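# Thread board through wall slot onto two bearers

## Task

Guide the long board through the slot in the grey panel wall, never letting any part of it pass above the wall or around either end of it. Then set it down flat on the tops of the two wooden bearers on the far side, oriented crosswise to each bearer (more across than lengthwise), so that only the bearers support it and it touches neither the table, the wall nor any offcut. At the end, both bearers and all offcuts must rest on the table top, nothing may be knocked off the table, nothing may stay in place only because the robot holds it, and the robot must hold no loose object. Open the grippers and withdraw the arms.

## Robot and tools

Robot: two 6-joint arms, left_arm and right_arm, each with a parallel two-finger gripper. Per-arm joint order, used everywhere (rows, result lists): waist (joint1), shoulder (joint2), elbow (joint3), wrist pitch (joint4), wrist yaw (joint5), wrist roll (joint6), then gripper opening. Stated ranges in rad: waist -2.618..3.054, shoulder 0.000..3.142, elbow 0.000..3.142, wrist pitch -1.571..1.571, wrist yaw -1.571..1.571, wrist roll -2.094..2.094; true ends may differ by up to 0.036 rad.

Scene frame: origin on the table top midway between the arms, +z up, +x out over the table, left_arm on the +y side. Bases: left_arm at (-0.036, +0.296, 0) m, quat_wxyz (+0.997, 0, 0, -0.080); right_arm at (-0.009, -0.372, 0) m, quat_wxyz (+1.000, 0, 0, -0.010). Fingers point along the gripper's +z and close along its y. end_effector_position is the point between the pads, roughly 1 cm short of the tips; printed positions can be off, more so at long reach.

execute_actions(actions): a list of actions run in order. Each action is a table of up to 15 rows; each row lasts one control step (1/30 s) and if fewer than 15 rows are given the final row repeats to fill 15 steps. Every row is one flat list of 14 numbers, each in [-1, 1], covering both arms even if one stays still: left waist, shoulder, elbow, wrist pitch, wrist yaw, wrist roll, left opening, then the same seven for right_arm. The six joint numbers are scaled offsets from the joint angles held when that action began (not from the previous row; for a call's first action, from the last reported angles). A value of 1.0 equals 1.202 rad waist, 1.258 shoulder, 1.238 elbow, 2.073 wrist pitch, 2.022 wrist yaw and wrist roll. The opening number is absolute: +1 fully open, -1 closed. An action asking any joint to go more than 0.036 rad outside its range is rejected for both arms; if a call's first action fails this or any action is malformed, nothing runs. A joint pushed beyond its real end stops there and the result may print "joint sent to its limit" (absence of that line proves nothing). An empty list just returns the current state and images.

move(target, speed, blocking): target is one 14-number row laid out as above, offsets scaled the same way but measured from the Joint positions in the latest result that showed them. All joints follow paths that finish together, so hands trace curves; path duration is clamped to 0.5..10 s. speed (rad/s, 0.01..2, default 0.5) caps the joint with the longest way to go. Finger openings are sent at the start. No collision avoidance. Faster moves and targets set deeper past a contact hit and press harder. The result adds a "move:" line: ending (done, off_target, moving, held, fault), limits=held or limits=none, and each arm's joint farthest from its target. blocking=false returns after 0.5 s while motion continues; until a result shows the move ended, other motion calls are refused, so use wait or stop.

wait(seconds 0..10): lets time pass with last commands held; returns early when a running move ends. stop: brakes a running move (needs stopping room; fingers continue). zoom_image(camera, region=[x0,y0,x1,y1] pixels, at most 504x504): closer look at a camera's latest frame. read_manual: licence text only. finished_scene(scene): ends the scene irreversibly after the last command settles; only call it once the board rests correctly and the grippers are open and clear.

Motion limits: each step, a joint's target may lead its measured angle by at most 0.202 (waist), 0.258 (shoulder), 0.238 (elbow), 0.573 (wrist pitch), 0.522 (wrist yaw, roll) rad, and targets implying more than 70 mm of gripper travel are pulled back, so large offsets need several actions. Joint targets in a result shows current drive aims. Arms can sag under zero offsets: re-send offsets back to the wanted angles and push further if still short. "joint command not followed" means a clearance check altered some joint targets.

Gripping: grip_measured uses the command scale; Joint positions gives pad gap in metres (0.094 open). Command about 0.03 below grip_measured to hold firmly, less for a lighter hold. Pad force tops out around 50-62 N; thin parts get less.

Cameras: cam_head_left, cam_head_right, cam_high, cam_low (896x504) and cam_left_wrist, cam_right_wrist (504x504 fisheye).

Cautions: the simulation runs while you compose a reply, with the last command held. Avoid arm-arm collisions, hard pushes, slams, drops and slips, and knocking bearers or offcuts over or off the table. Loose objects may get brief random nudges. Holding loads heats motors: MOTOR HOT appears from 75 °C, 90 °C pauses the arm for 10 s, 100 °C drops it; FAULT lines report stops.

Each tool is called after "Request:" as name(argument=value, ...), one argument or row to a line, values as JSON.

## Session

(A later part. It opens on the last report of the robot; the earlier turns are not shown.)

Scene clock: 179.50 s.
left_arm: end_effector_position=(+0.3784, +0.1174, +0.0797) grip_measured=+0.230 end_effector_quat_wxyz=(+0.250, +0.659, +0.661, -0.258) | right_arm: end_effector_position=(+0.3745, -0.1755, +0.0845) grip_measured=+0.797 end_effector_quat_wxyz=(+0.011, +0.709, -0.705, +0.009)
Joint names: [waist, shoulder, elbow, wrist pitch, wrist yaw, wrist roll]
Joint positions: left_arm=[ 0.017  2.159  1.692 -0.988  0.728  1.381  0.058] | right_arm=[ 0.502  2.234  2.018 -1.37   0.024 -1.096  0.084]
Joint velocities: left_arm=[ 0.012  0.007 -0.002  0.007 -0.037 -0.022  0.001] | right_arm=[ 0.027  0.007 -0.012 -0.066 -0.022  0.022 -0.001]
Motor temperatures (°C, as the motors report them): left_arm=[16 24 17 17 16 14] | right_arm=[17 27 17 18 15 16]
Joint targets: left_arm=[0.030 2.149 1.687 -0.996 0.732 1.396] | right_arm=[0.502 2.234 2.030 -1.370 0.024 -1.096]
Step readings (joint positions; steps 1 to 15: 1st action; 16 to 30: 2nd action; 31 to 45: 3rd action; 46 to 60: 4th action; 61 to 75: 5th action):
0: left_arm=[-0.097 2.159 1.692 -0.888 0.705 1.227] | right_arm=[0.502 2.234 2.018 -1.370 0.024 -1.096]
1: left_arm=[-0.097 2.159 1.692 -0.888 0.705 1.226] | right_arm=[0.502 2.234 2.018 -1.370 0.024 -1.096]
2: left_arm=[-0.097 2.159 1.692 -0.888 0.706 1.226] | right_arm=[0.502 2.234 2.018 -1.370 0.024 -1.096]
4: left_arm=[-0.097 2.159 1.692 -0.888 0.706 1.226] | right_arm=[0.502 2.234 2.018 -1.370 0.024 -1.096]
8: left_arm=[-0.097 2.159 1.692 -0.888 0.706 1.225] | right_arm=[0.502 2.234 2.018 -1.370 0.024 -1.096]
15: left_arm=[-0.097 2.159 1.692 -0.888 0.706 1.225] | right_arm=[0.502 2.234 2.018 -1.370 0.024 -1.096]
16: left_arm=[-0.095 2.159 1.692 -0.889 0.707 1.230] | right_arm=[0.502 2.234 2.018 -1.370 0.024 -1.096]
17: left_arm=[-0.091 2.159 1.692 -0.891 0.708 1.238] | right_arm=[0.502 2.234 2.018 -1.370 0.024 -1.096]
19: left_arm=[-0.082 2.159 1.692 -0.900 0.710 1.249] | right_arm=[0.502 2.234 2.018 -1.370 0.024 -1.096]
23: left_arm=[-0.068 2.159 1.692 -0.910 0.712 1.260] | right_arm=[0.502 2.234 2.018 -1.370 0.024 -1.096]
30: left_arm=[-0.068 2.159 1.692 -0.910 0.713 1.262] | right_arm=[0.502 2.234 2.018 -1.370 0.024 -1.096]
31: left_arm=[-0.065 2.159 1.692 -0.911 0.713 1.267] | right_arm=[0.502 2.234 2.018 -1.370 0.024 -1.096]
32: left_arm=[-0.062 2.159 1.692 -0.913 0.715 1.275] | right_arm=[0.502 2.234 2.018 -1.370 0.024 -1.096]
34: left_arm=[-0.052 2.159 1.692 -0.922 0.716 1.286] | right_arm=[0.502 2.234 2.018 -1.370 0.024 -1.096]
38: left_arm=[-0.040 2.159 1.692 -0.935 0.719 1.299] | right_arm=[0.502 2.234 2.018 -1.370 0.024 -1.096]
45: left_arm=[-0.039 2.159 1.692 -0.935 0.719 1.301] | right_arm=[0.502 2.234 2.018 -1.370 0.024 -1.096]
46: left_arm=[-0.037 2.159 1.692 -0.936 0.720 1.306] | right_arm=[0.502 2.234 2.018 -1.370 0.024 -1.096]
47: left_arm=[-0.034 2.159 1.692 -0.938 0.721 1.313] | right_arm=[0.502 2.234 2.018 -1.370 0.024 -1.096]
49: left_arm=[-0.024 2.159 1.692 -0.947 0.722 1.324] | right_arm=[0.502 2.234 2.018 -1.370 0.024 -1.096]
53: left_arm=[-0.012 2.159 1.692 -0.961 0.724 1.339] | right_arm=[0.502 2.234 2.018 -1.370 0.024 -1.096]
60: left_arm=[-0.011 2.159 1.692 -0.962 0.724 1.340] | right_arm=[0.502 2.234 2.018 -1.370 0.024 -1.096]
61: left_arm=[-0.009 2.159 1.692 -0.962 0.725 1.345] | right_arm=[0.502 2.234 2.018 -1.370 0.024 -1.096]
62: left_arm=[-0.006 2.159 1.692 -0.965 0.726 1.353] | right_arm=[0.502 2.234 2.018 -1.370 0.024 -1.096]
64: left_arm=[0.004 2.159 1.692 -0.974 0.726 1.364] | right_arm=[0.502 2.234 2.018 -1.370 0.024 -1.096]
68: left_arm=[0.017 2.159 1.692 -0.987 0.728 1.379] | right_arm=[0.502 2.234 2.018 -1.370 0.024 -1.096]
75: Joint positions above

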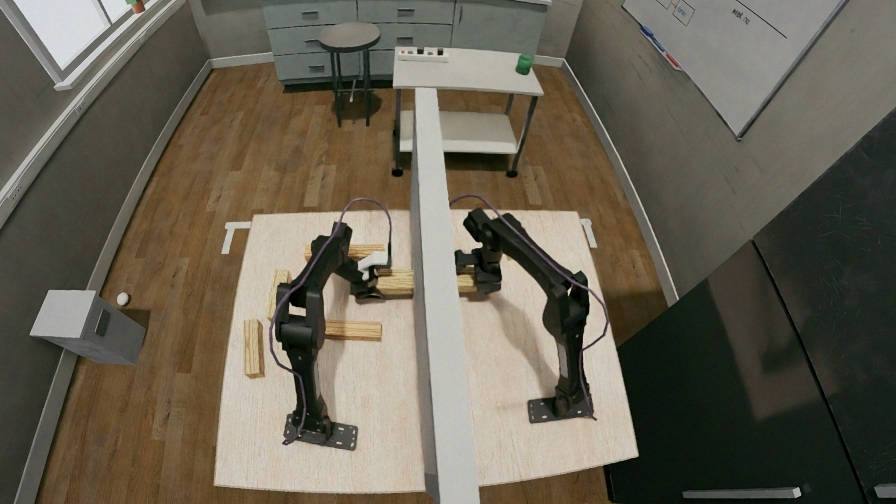

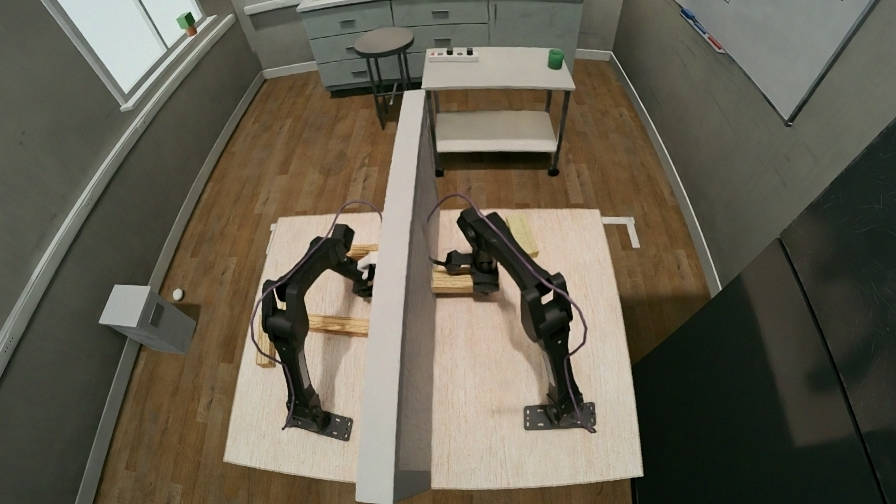

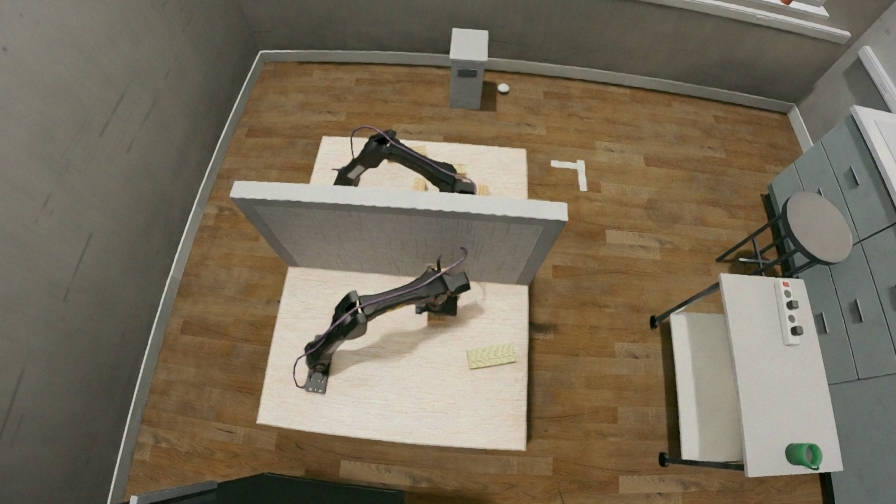

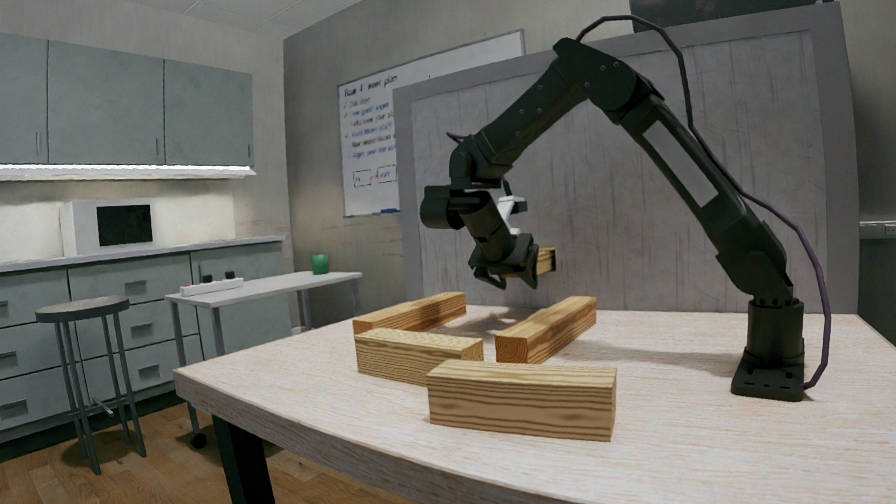

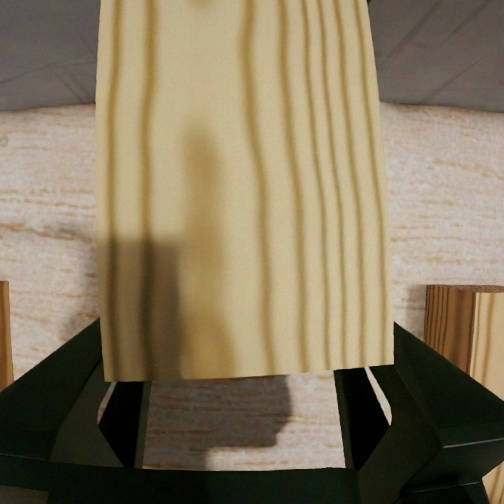

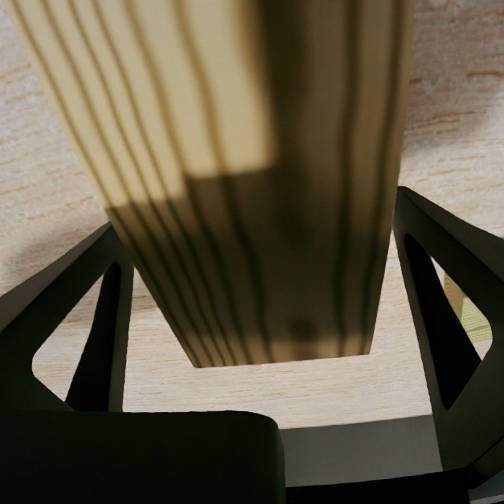

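Request:
execute_actions(
  actions=[
    [[0,-0.01,0,0,0.003,0,-0.3, 0,0,0.02,0,0,0,0.0]],
    [[0,0,0,0,0,0,-0.3, 0,0,0.02,0,-0.01,0,0.15]],
    [[0,0,0,0,0,0,0.8, 0,0,0,0,0,0,0.15]],
    [[-0.057,0,0,0.028,-0.006,-0.045,0.8, 0,0,0,0,0,0,0.15]],
    [[-0.057,0,0,0.028,-0.006,-0.045,0.8, 0,0,0,0,0,0,0.15]],
  ],
)

Scene clock: 182.37 s.
left_arm: end_effector_position=(+0.3731, +0.0695, +0.0773) grip_measured=+0.799 end_effector_quat_wxyz=(+0.238, +0.658, +0.669, -0.251) | right_arm: end_effector_position=(+0.3738, -0.1799, +0.0847) grip_measured=+0.251 end_effector_quat_wxyz=(+0.018, +0.709, -0.705, +0.014)
Joint names: [waist, shoulder, elbow, wrist pitch, wrist yaw, wrist roll]
Joint positions: left_arm=[-0.105  2.159  1.692 -0.9    0.681  1.218  0.084] | right_arm=[ 0.499  2.234  2.018 -1.381  0.037 -1.099  0.059]
Joint velocities: left_arm=[-0.002 -0.017 -0.007 -0.037  0.022 -0.139 -0.001] | right_arm=[-0.002 -0.002 -0.017  0.022 -0.007  0.007  0.   ]
Motor temperatures (°C, as the motors report them): left_arm=[16 24 17 17 16 14] | right_arm=[17 27 17 18 15 16]
Joint targets: left_arm=[-0.126 2.159 1.692 -0.880 0.693 1.210] | right_arm=[0.502 2.234 2.018 -1.367 0.027 -1.099]
Step readings (joint positions; steps 1 to 15: 1st action; 16 to 30: 2nd action; 31 to 45: 3rd action; 46 to 60: 4th action; 61 to 75: 5th action):
0: left_arm=[0.017 2.159 1.692 -0.988 0.728 1.381] | right_arm=[0.502 2.234 2.018 -1.370 0.024 -1.096]
1: left_arm=[0.017 2.159 1.692 -0.988 0.728 1.380] | right_arm=[0.502 2.234 2.018 -1.370 0.024 -1.096]
2: left_arm=[0.017 2.159 1.692 -0.988 0.728 1.380] | right_arm=[0.502 2.234 2.018 -1.370 0.025 -1.096]
4: left_arm=[0.017 2.159 1.692 -0.988 0.728 1.384] | right_arm=[0.502 2.234 2.018 -1.367 0.027 -1.098]
8: left_arm=[0.017 2.159 1.692 -0.988 0.728 1.384] | right_arm=[0.502 2.234 2.018 -1.367 0.027 -1.098]
15: left_arm=[0.017 2.159 1.692 -0.988 0.728 1.384] | right_arm=[0.502 2.234 2.018 -1.367 0.027 -1.098]
16: left_arm=[0.017 2.159 1.692 -0.988 0.728 1.384] | right_arm=[0.502 2.234 2.018 -1.367 0.027 -1.098]
17: left_arm=[0.017 2.159 1.692 -0.988 0.728 1.384] | right_arm=[0.502 2.234 2.018 -1.367 0.027 -1.099]
19: left_arm=[0.017 2.159 1.692 -0.988 0.728 1.384] | right_arm=[0.502 2.234 2.018 -1.367 0.027 -1.099]
23: left_arm=[0.017 2.159 1.692 -0.988 0.728 1.384] | right_arm=[0.502 2.234 2.018 -1.367 0.027 -1.099]
30: left_arm=[0.017 2.159 1.692 -0.988 0.728 1.384] | right_arm=[0.502 2.234 2.018 -1.367 0.027 -1.099]
31: left_arm=[0.017 2.159 1.692 -0.988 0.727 1.384] | right_arm=[0.502 2.234 2.018 -1.367 0.027 -1.099]
32: left_arm=[0.017 2.159 1.692 -0.988 0.726 1.384] | right_arm=[0.502 2.234 2.018 -1.367 0.027 -1.099]
34: left_arm=[0.017 2.159 1.692 -0.988 0.725 1.384] | right_arm=[0.502 2.234 2.018 -1.367 0.027 -1.099]
38: left_arm=[0.017 2.159 1.692 -0.988 0.723 1.384] | right_arm=[0.502 2.234 2.018 -1.367 0.027 -1.099]
45: left_arm=[0.017 2.159 1.692 -0.988 0.722 1.384] | right_arm=[0.502 2.234 2.018 -1.367 0.027 -1.099]
46: left_arm=[0.013 2.159 1.692 -0.983 0.718 1.370] | right_arm=[0.502 2.234 2.018 -1.367 0.027 -1.099]
47: left_arm=[0.005 2.159 1.692 -0.973 0.712 1.355] | right_arm=[0.502 2.234 2.018 -1.367 0.027 -1.099]
49: left_arm=[-0.021 2.159 1.692 -0.958 0.708 1.334] | right_arm=[0.502 2.234 2.018 -1.367 0.027 -1.099]
53: left_arm=[-0.058 2.159 1.692 -0.945 0.708 1.313] | right_arm=[0.502 2.234 2.018 -1.367 0.027 -1.099]
60: left_arm=[-0.058 2.159 1.692 -0.938 0.705 1.301] | right_arm=[0.502 2.234 2.018 -1.367 0.027 -1.099]
61: left_arm=[-0.063 2.159 1.692 -0.933 0.700 1.287] | right_arm=[0.502 2.234 2.018 -1.367 0.027 -1.099]
62: left_arm=[-0.071 2.159 1.692 -0.923 0.695 1.272] | right_arm=[0.502 2.234 2.018 -1.367 0.027 -1.099]
64: left_arm=[-0.094 2.159 1.692 -0.910 0.686 1.251] | right_arm=[0.502 2.234 2.018 -1.371 0.032 -1.099]
68: left_arm=[-0.105 2.159 1.692 -0.901 0.681 1.229] | right_arm=[0.499 2.234 2.018 -1.381 0.037 -1.099]
75: Joint positions above

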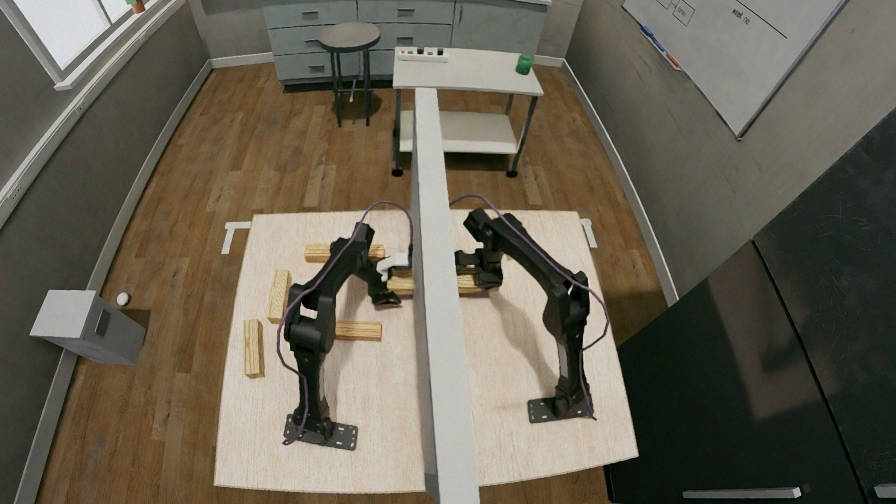

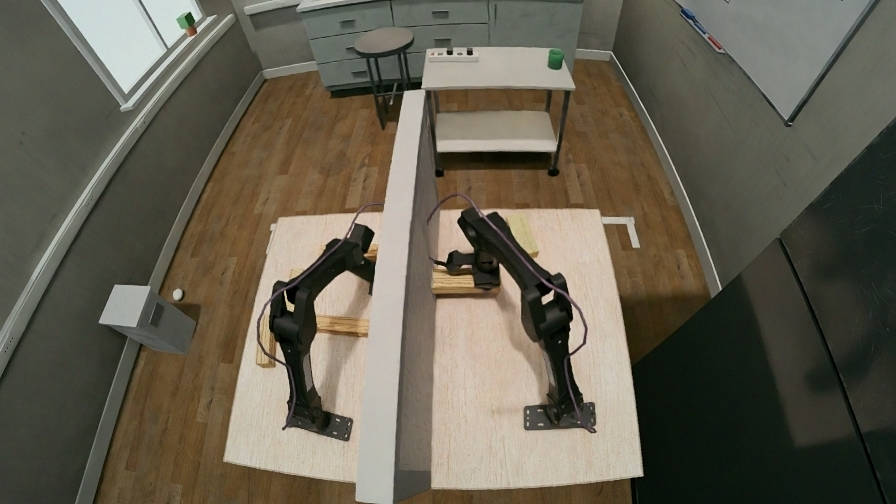

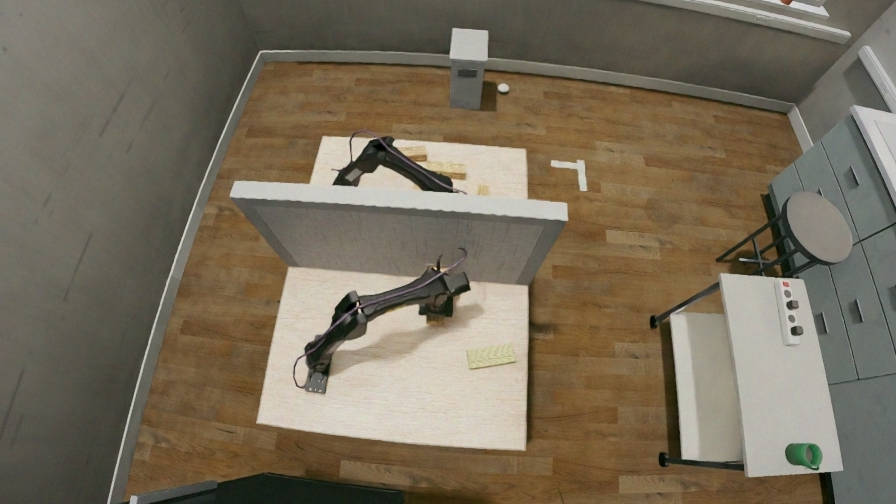

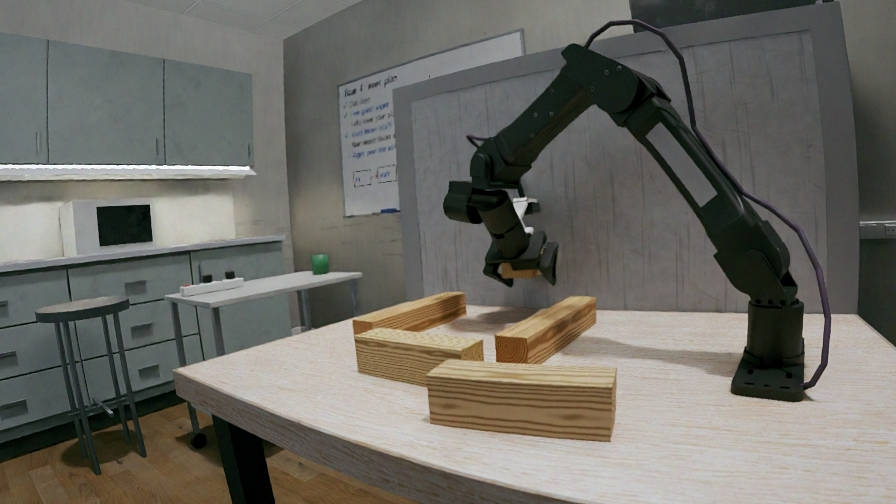

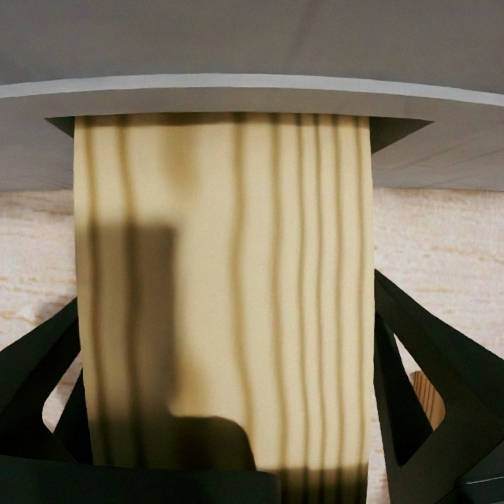

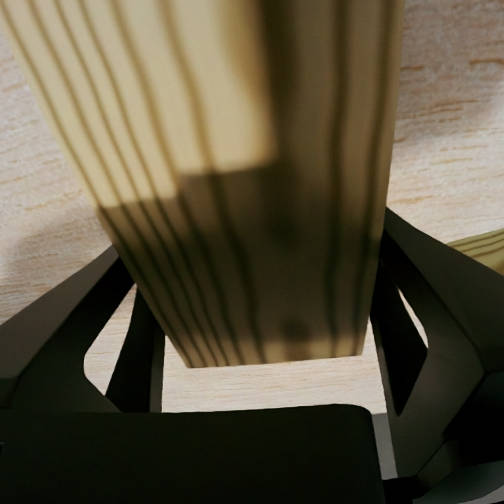

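Request:
execute_actions(
  actions=[
    [[0.004,-0.01,0,0,0.004,0,-0.3, 0,0,0.02,0,0,0,0.15]],
    [[0,0,0,0,0,0,-0.3, 0,0,0.0,0,0,0,0.15]],
    [[0,0,0,0,0,0,-0.3, 0,0,0.02,0,0,0,1.0]],
  ],
)

Scene clock: 184.00 s.
left_arm: end_effector_position=(+0.3766, +0.0706, +0.0778) grip_measured=+0.231 end_effector_quat_wxyz=(+0.242, +0.659, +0.669, -0.246) | right_arm: end_effector_position=(+0.3727, -0.1798, +0.0850) grip_measured=+1.000 end_effector_quat_wxyz=(+0.019, +0.710, -0.704, +0.012)
Joint names: [waist, shoulder, elbow, wrist pitch, wrist yaw, wrist roll]
Joint positions: left_arm=[-0.102  2.158  1.692 -0.888  0.676  1.216  0.058] | right_arm=[ 0.499  2.234  2.019 -1.386  0.034 -1.1    0.094]
Joint velocities: left_arm=[ 0.022  0.002 -0.002 -0.037 -0.066 -0.007 -0.001] | right_arm=[-0.012 -0.012  0.007  0.007  0.022  0.007  0.   ]
Motor temperatures (°C, as the motors report them): left_arm=[16 24 17 17 16 14] | right_arm=[17 27 17 18 15 16]
Joint targets: left_arm=[-0.102 2.158 1.692 -0.889 0.676 1.214] | right_arm=[0.499 2.234 2.044 -1.386 0.034 -1.100]
Step readings (joint positions; steps 1 to 15: 1st action; 16 to 30: 2nd action; 31 to 45: 3rd action):
0: left_arm=[-0.105 2.159 1.692 -0.900 0.681 1.216] | right_arm=[0.499 2.234 2.018 -1.381 0.037 -1.099]
1: left_arm=[-0.104 2.158 1.692 -0.900 0.681 1.216] | right_arm=[0.499 2.234 2.018 -1.381 0.037 -1.099]
2: left_arm=[-0.103 2.158 1.692 -0.897 0.680 1.215] | right_arm=[0.499 2.234 2.018 -1.381 0.037 -1.102]
4: left_arm=[-0.102 2.158 1.692 -0.889 0.677 1.213] | right_arm=[0.499 2.234 2.019 -1.386 0.034 -1.101]
8: left_arm=[-0.102 2.158 1.692 -0.889 0.677 1.214] | right_arm=[0.499 2.234 2.019 -1.386 0.034 -1.101]
15: left_arm=[-0.102 2.158 1.692 -0.889 0.677 1.214] | right_arm=[0.499 2.234 2.019 -1.386 0.034 -1.101]
16: left_arm=[-0.102 2.158 1.692 -0.889 0.677 1.214] | right_arm=[0.499 2.234 2.019 -1.386 0.034 -1.101]
17: left_arm=[-0.102 2.158 1.692 -0.889 0.676 1.214] | right_arm=[0.499 2.234 2.019 -1.386 0.034 -1.101]
19: left_arm=[-0.102 2.158 1.692 -0.889 0.676 1.214] | right_arm=[0.499 2.234 2.019 -1.386 0.034 -1.101]
23: left_arm=[-0.102 2.158 1.692 -0.889 0.676 1.214] | right_arm=[0.499 2.234 2.019 -1.386 0.034 -1.101]
30: left_arm=[-0.102 2.158 1.692 -0.889 0.676 1.214] | right_arm=[0.499 2.234 2.019 -1.386 0.034 -1.101]
31: left_arm=[-0.102 2.158 1.692 -0.889 0.676 1.214] | right_arm=[0.499 2.234 2.019 -1.386 0.034 -1.100]
32: left_arm=[-0.102 2.158 1.692 -0.888 0.676 1.215] | right_arm=[0.499 2.234 2.019 -1.386 0.034 -1.100]
34: left_arm=[-0.102 2.158 1.692 -0.888 0.676 1.216] | right_arm=[0.499 2.234 2.019 -1.386 0.034 -1.100]
38: left_arm=[-0.102 2.158 1.692 -0.888 0.676 1.216] | right_arm=[0.499 2.234 2.019 -1.386 0.034 -1.100]
45: Joint positions above

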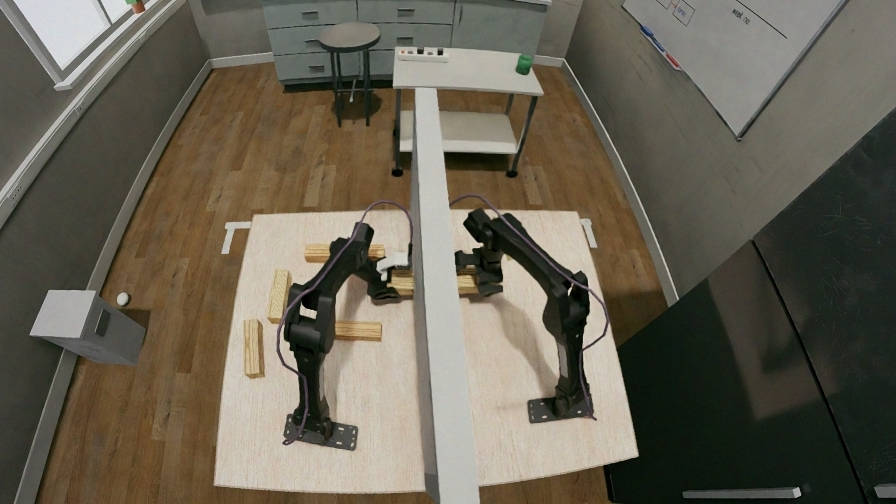

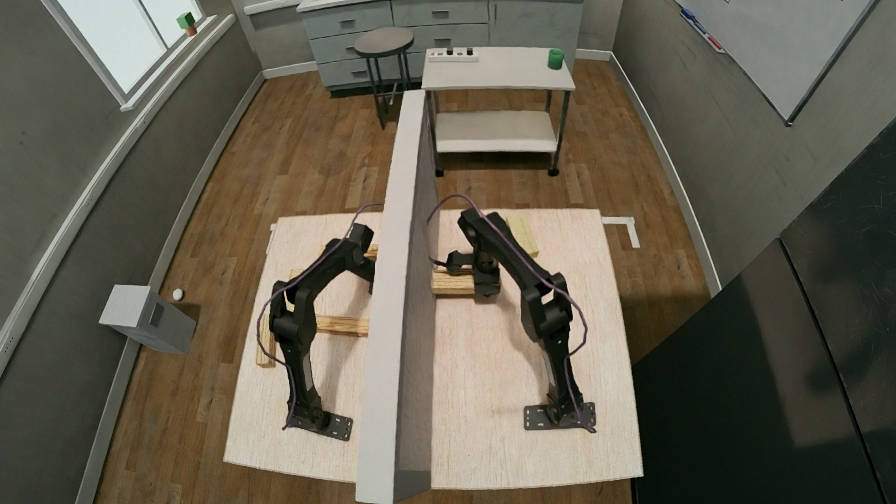

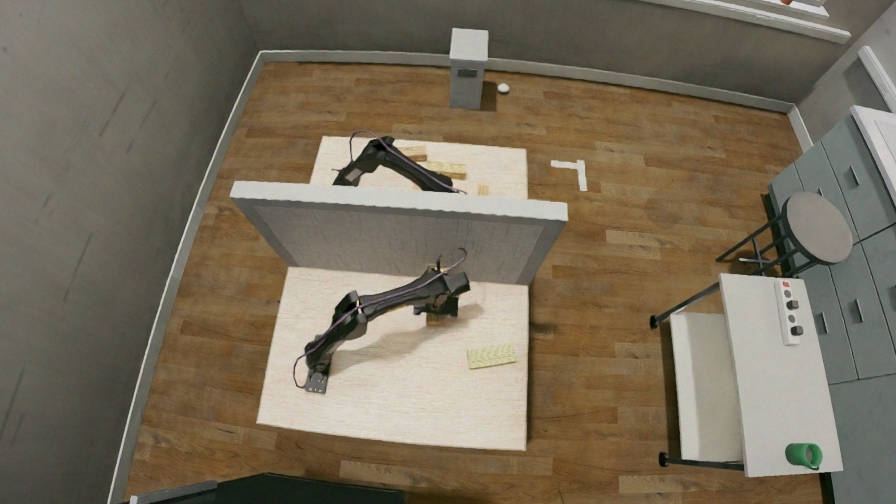

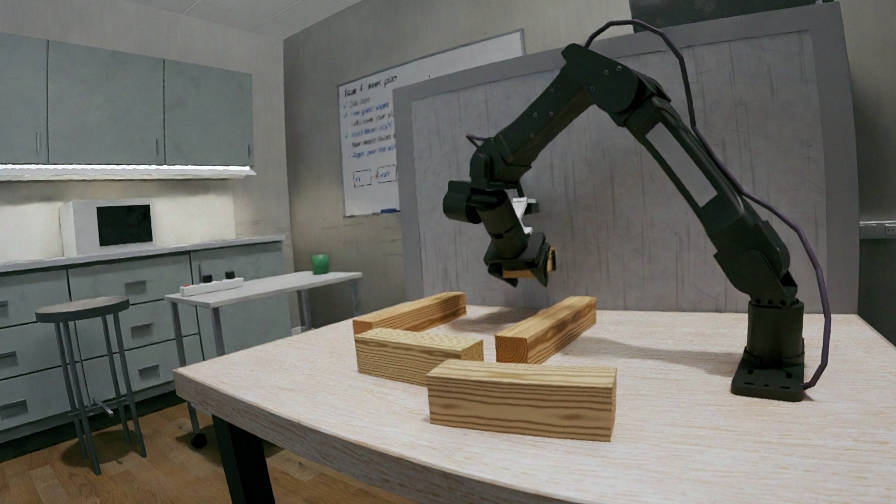

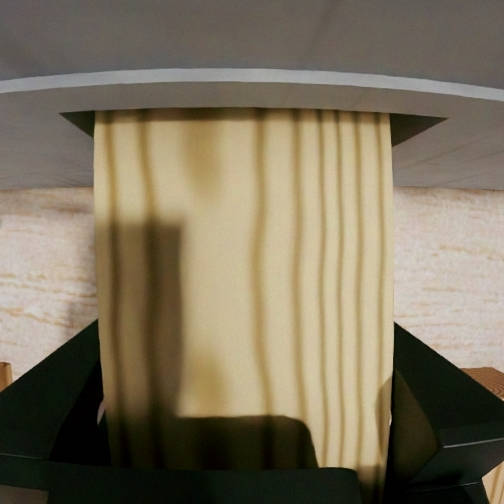

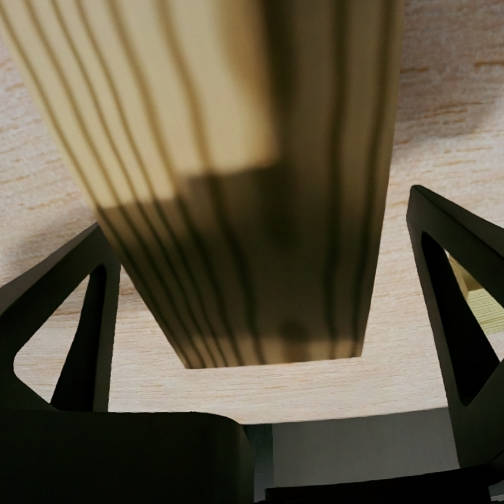

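Request:
move(
  target=[0.1866,-0.031,-0.005,-0.094,0.016,0.150,-0.3, 0,-0.22,0.03,0,0,0,1.0],
  speed=0.3,
)

Scene clock: 186.40 s.
left_arm: end_effector_position=(+0.3796, +0.1633, +0.0762) grip_measured=+0.231 end_effector_quat_wxyz=(+0.245, +0.661, +0.667, -0.243) | right_arm: end_effector_position=(+0.3681, -0.1822, +0.1916) grip_measured=+1.000 end_effector_quat_wxyz=(-0.105, +0.703, -0.701, +0.052)
Joint names: [waist, shoulder, elbow, wrist pitch, wrist yaw, wrist roll]
Joint positions: left_arm=[ 0.117  2.158  1.692 -1.06   0.703  1.501  0.058] | right_arm=[ 0.499  1.971  2.019 -1.386  0.034 -1.1    0.094]
Joint velocities: left_arm=[-0.007 -0.007  0.002 -0.022 -0.037 -0.007  0.002] | right_arm=[-0.007 -0.012 -0.017 -0.037 -0.081 -0.007  0.   ]
Motor temperatures (°C, as the motors report them): left_arm=[16 25 17 17 16 14] | right_arm=[17 28 17 18 15 16]
Joint targets: left_arm=[0.122 2.119 1.686 -1.083 0.708 1.519] | right_arm=[0.499 1.957 2.056 -1.386 0.034 -1.100]
move: off_target (left_arm, right_arm); limits=none; left_arm: farthest joint: the shoulder, 0.039 radians from its target (0.039 radians at the start); right_arm: farthest joint: the elbow, 0.037 radians from its target (0.037 radians at the start)

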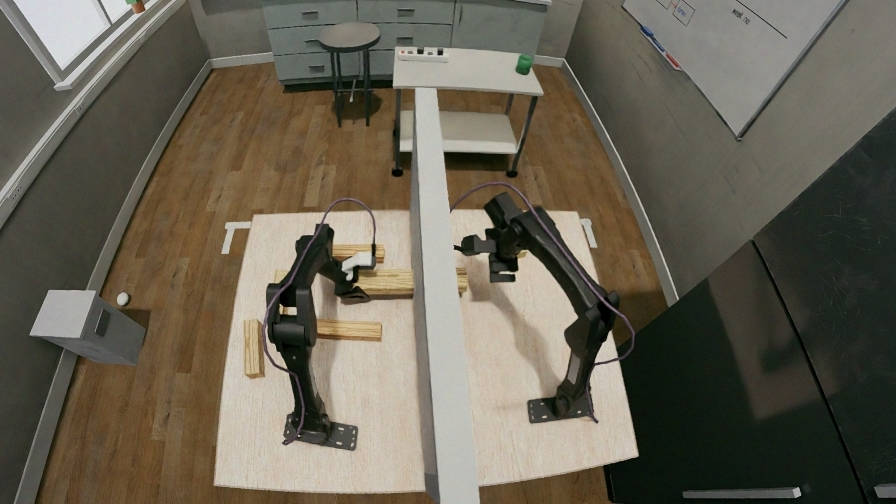

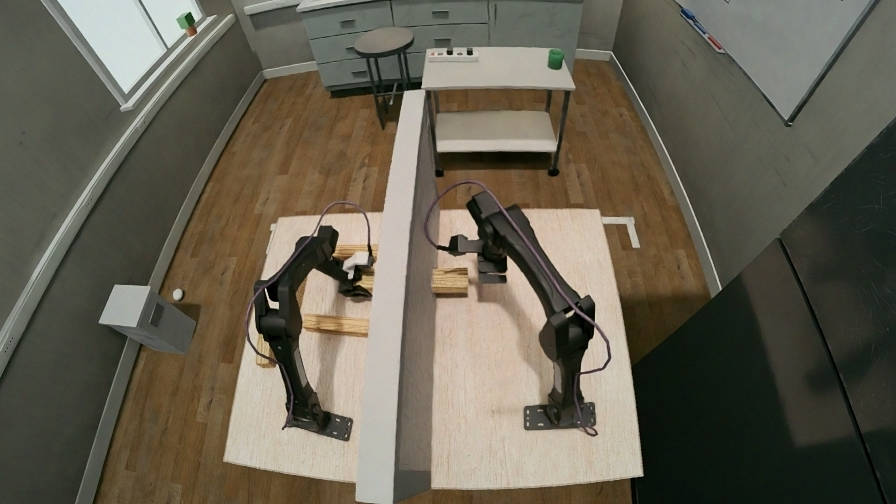

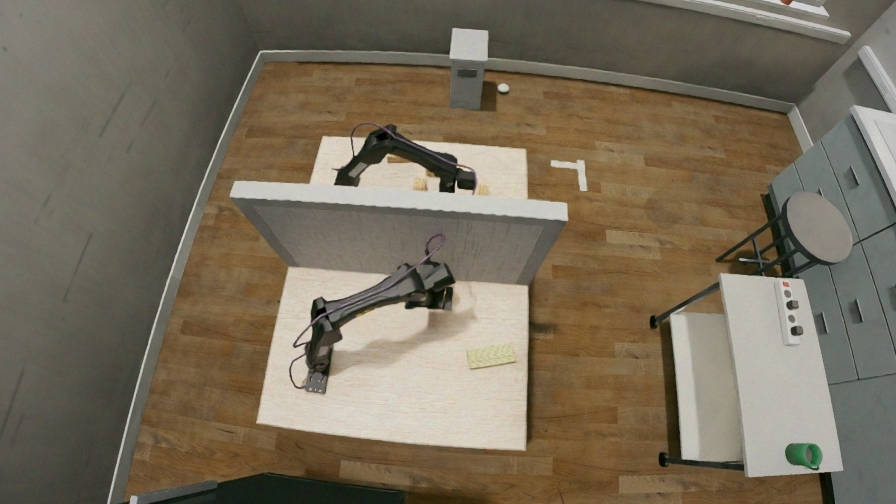

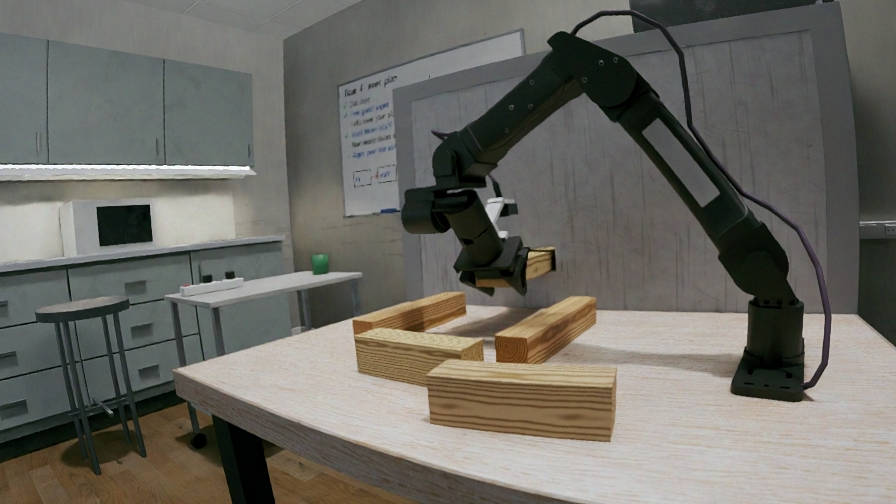

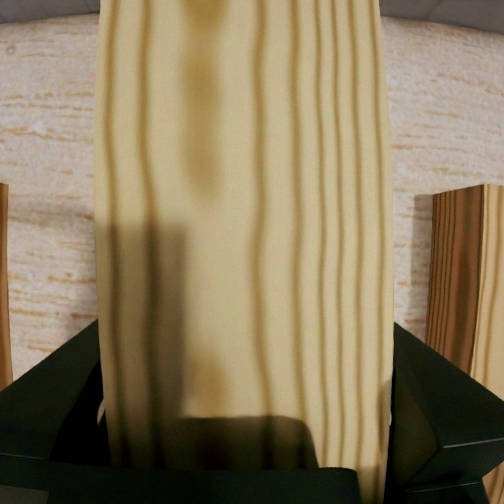

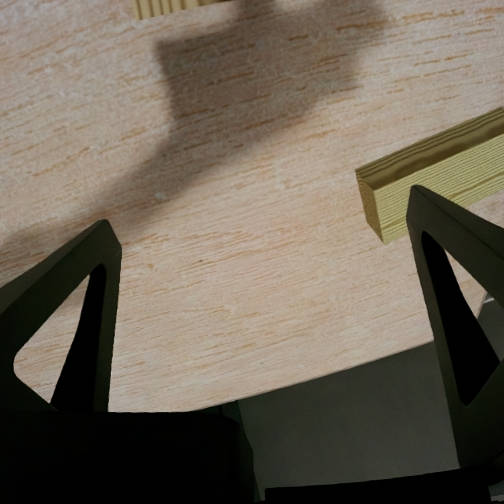

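Request:
move(
  target=[0.1794,0.028,0.1137,-0.1261,-0.0024,0.1515,-0.3, -0.33,-0.4,-0.3,0,0,0,1.0],
  speed=0.35,
)

Scene clock: 188.60 s.
left_arm: end_effector_position=(+0.3751, +0.2561, +0.0853) grip_measured=+0.231 end_effector_quat_wxyz=(+0.239, +0.673, +0.663, -0.223) | right_arm: end_effector_position=(+0.3077, -0.3492, +0.2537) grip_measured=+1.000 end_effector_quat_wxyz=(+0.152, -0.548, +0.816, -0.104)
Joint names: [waist, shoulder, elbow, wrist pitch, wrist yaw, wrist roll]
Joint positions: left_arm=[ 0.329  2.189  1.796 -1.288  0.658  1.791  0.058] | right_arm=[ 0.11   1.487  1.67  -1.385  0.036 -1.1    0.094]
Joint velocities: left_arm=[ 0.012 -0.017  0.017  0.007 -0.007  0.11  -0.   ] | right_arm=[-0.002 -0.002  0.002 -0.022  0.037  0.022  0.   ]
Motor temperatures (°C, as the motors report them): left_arm=[16 24 17 17 16 14] | right_arm=[17 27 17 18 15 16]
Joint targets: left_arm=[0.332 2.193 1.833 -1.321 0.698 1.807] | right_arm=[0.103 1.468 1.648 -1.386 0.034 -1.100]
move: off_target (left_arm, right_arm); limits=none; left_arm: farthest joint: the wrist yaw, 0.040 radians from its target (0.005 radians at the start); right_arm: farthest joint: the elbow, 0.022 radians from its target (0.371 radians at the start)

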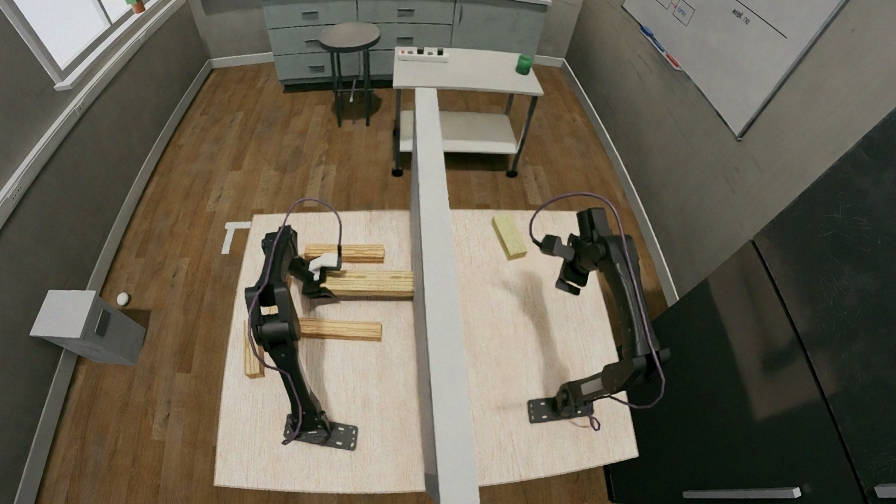

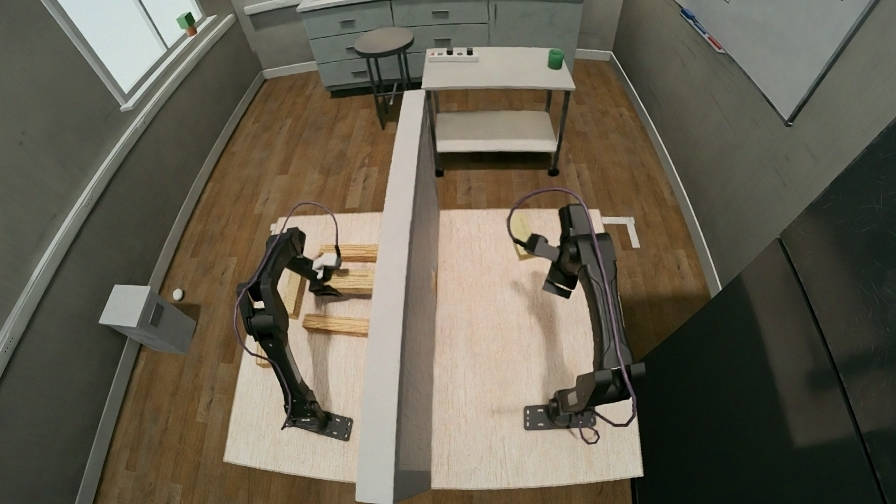

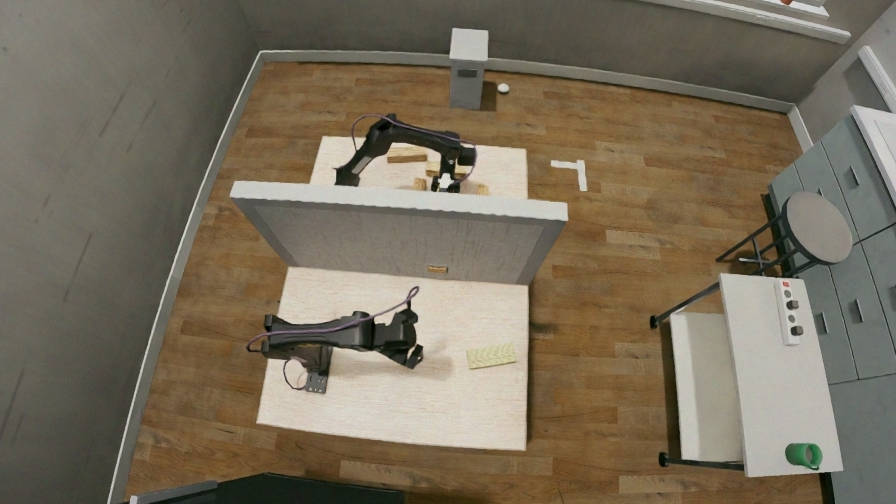

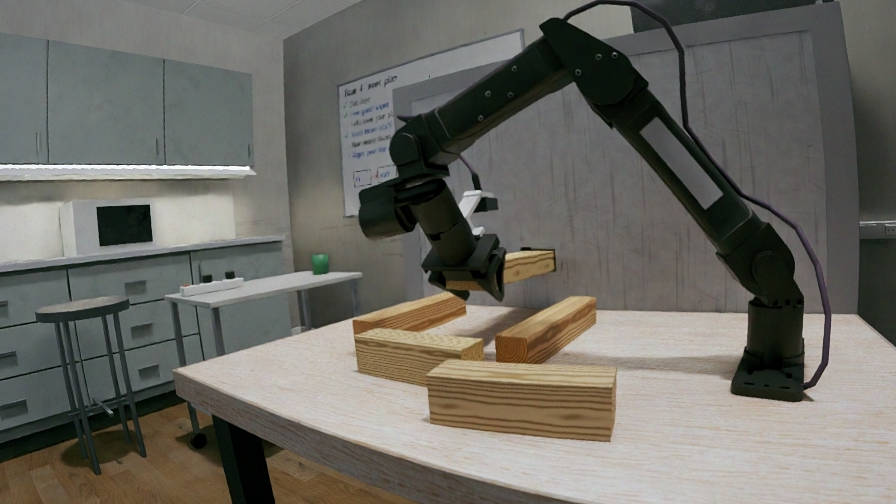

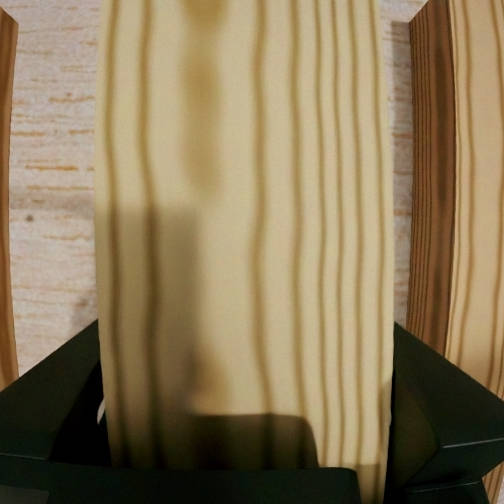

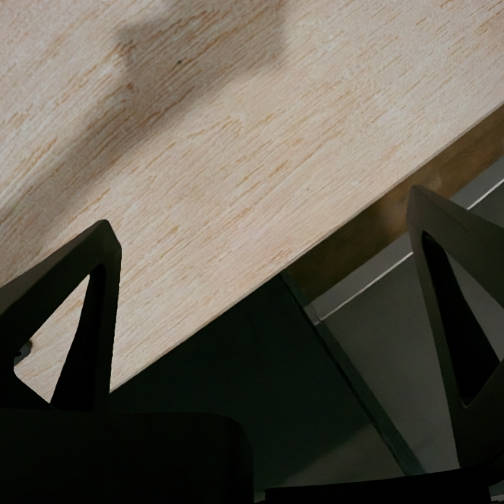

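Request:
move(
  target=[0.1531,0.130,0.2326,-0.1418,0.0232,0.1194,-0.3, 0,0,0.02,0,0,0,1.0],
  speed=0.35,
)

Scene clock: 190.97 s.
left_arm: end_effector_position=(+0.3786, +0.3395, +0.0801) grip_measured=+0.231 end_effector_quat_wxyz=(+0.239, +0.674, +0.662, -0.225) | right_arm: end_effector_position=(+0.3077, -0.3492, +0.2537) grip_measured=+1.000 end_effector_quat_wxyz=(+0.152, -0.548, +0.816, -0.104)
Joint names: [waist, shoulder, elbow, wrist pitch, wrist yaw, wrist roll]
Joint positions: left_arm=[ 0.516  2.356  2.046 -1.515  0.625  2.026  0.058] | right_arm=[ 0.11   1.487  1.67  -1.385  0.036 -1.1    0.094]
Joint velocities: left_arm=[-0.012 -0.002 -0.012 -0.066 -0.007 -0.051  0.001] | right_arm=[0.002 0.002 0.002 0.037 0.081 0.007 0.   ]
Motor temperatures (°C, as the motors report them): left_arm=[16 24 17 17 16 14] | right_arm=[17 27 17 18 15 16]
Joint targets: left_arm=[0.513 2.353 2.084 -1.573 0.705 2.033] | right_arm=[0.110 1.487 1.695 -1.385 0.036 -1.100]
joint sent to its limit (left arm) — the command would take the wrist pitch past its lower limit, so that joint was sent only as far as its limit.
move: off_target (left_arm, right_arm); limits=none; left_arm: farthest joint: the wrist yaw, 0.080 radians from its target (0.047 radians at the start); right_arm: farthest joint: the elbow, 0.025 radians from its target (0.025 radians at the start)

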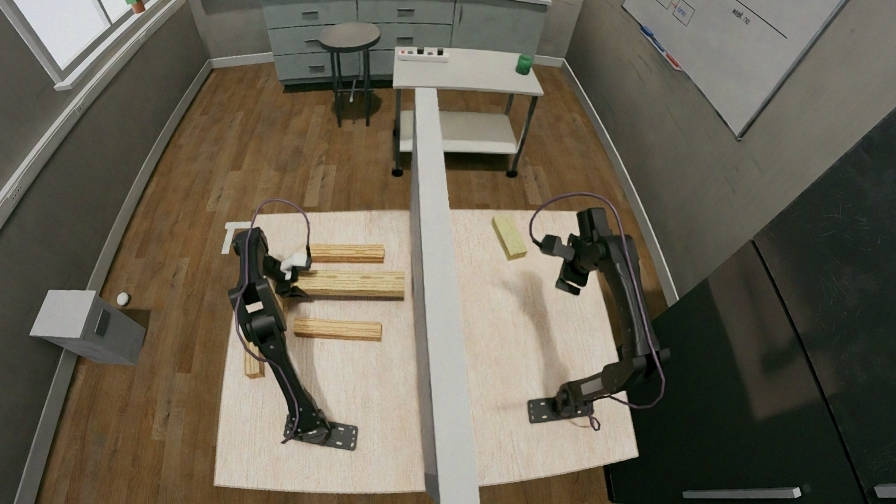

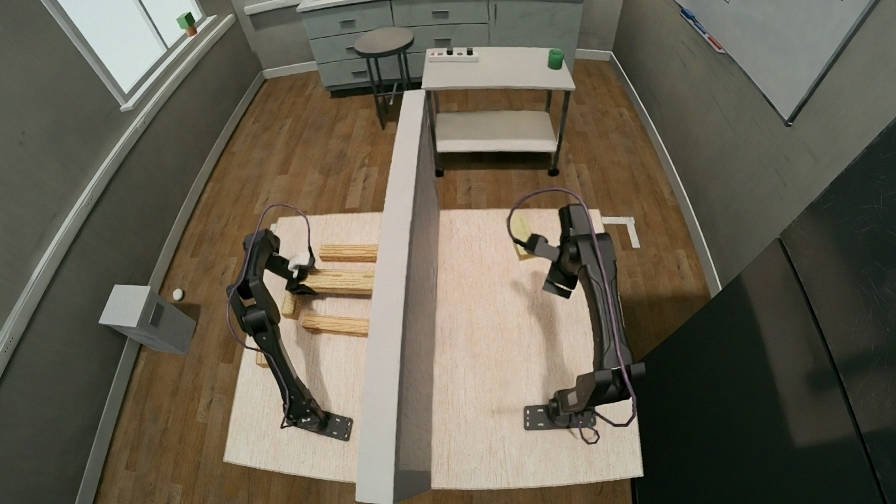

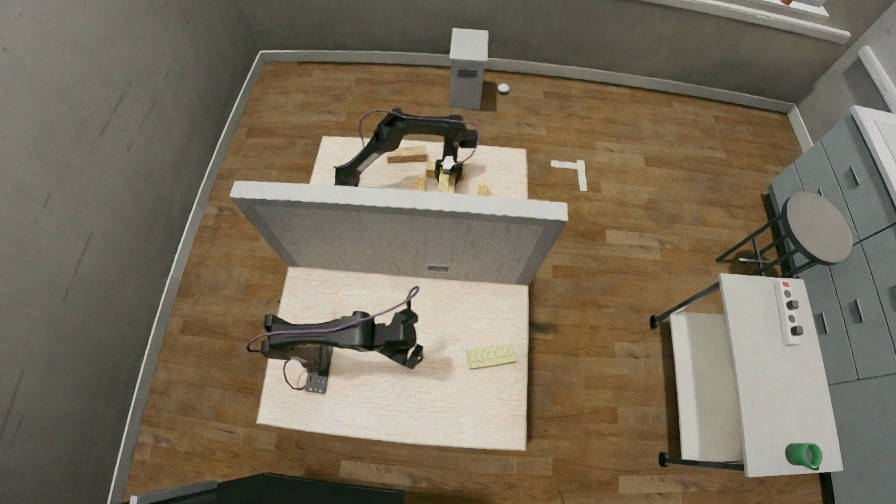

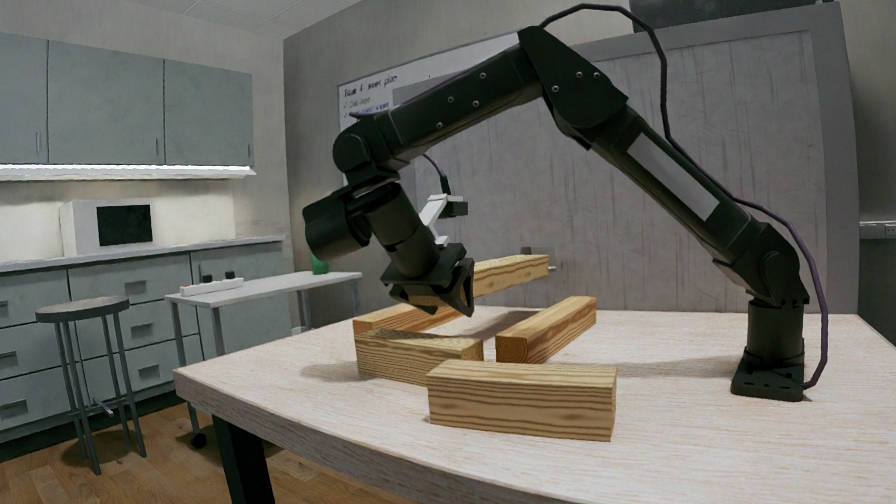

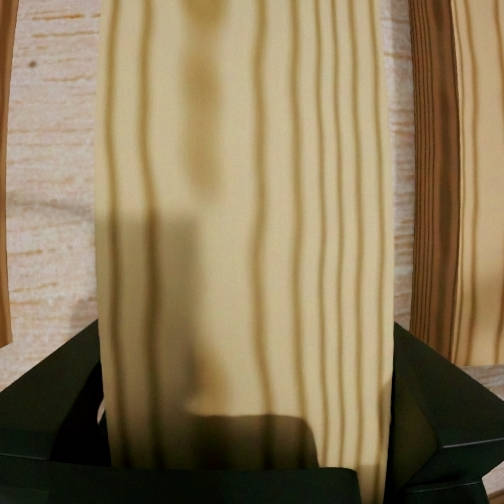

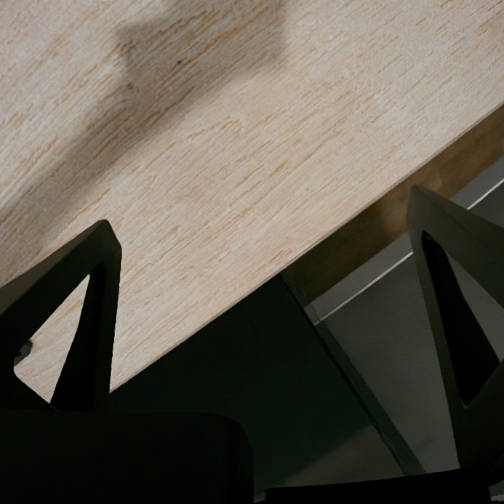

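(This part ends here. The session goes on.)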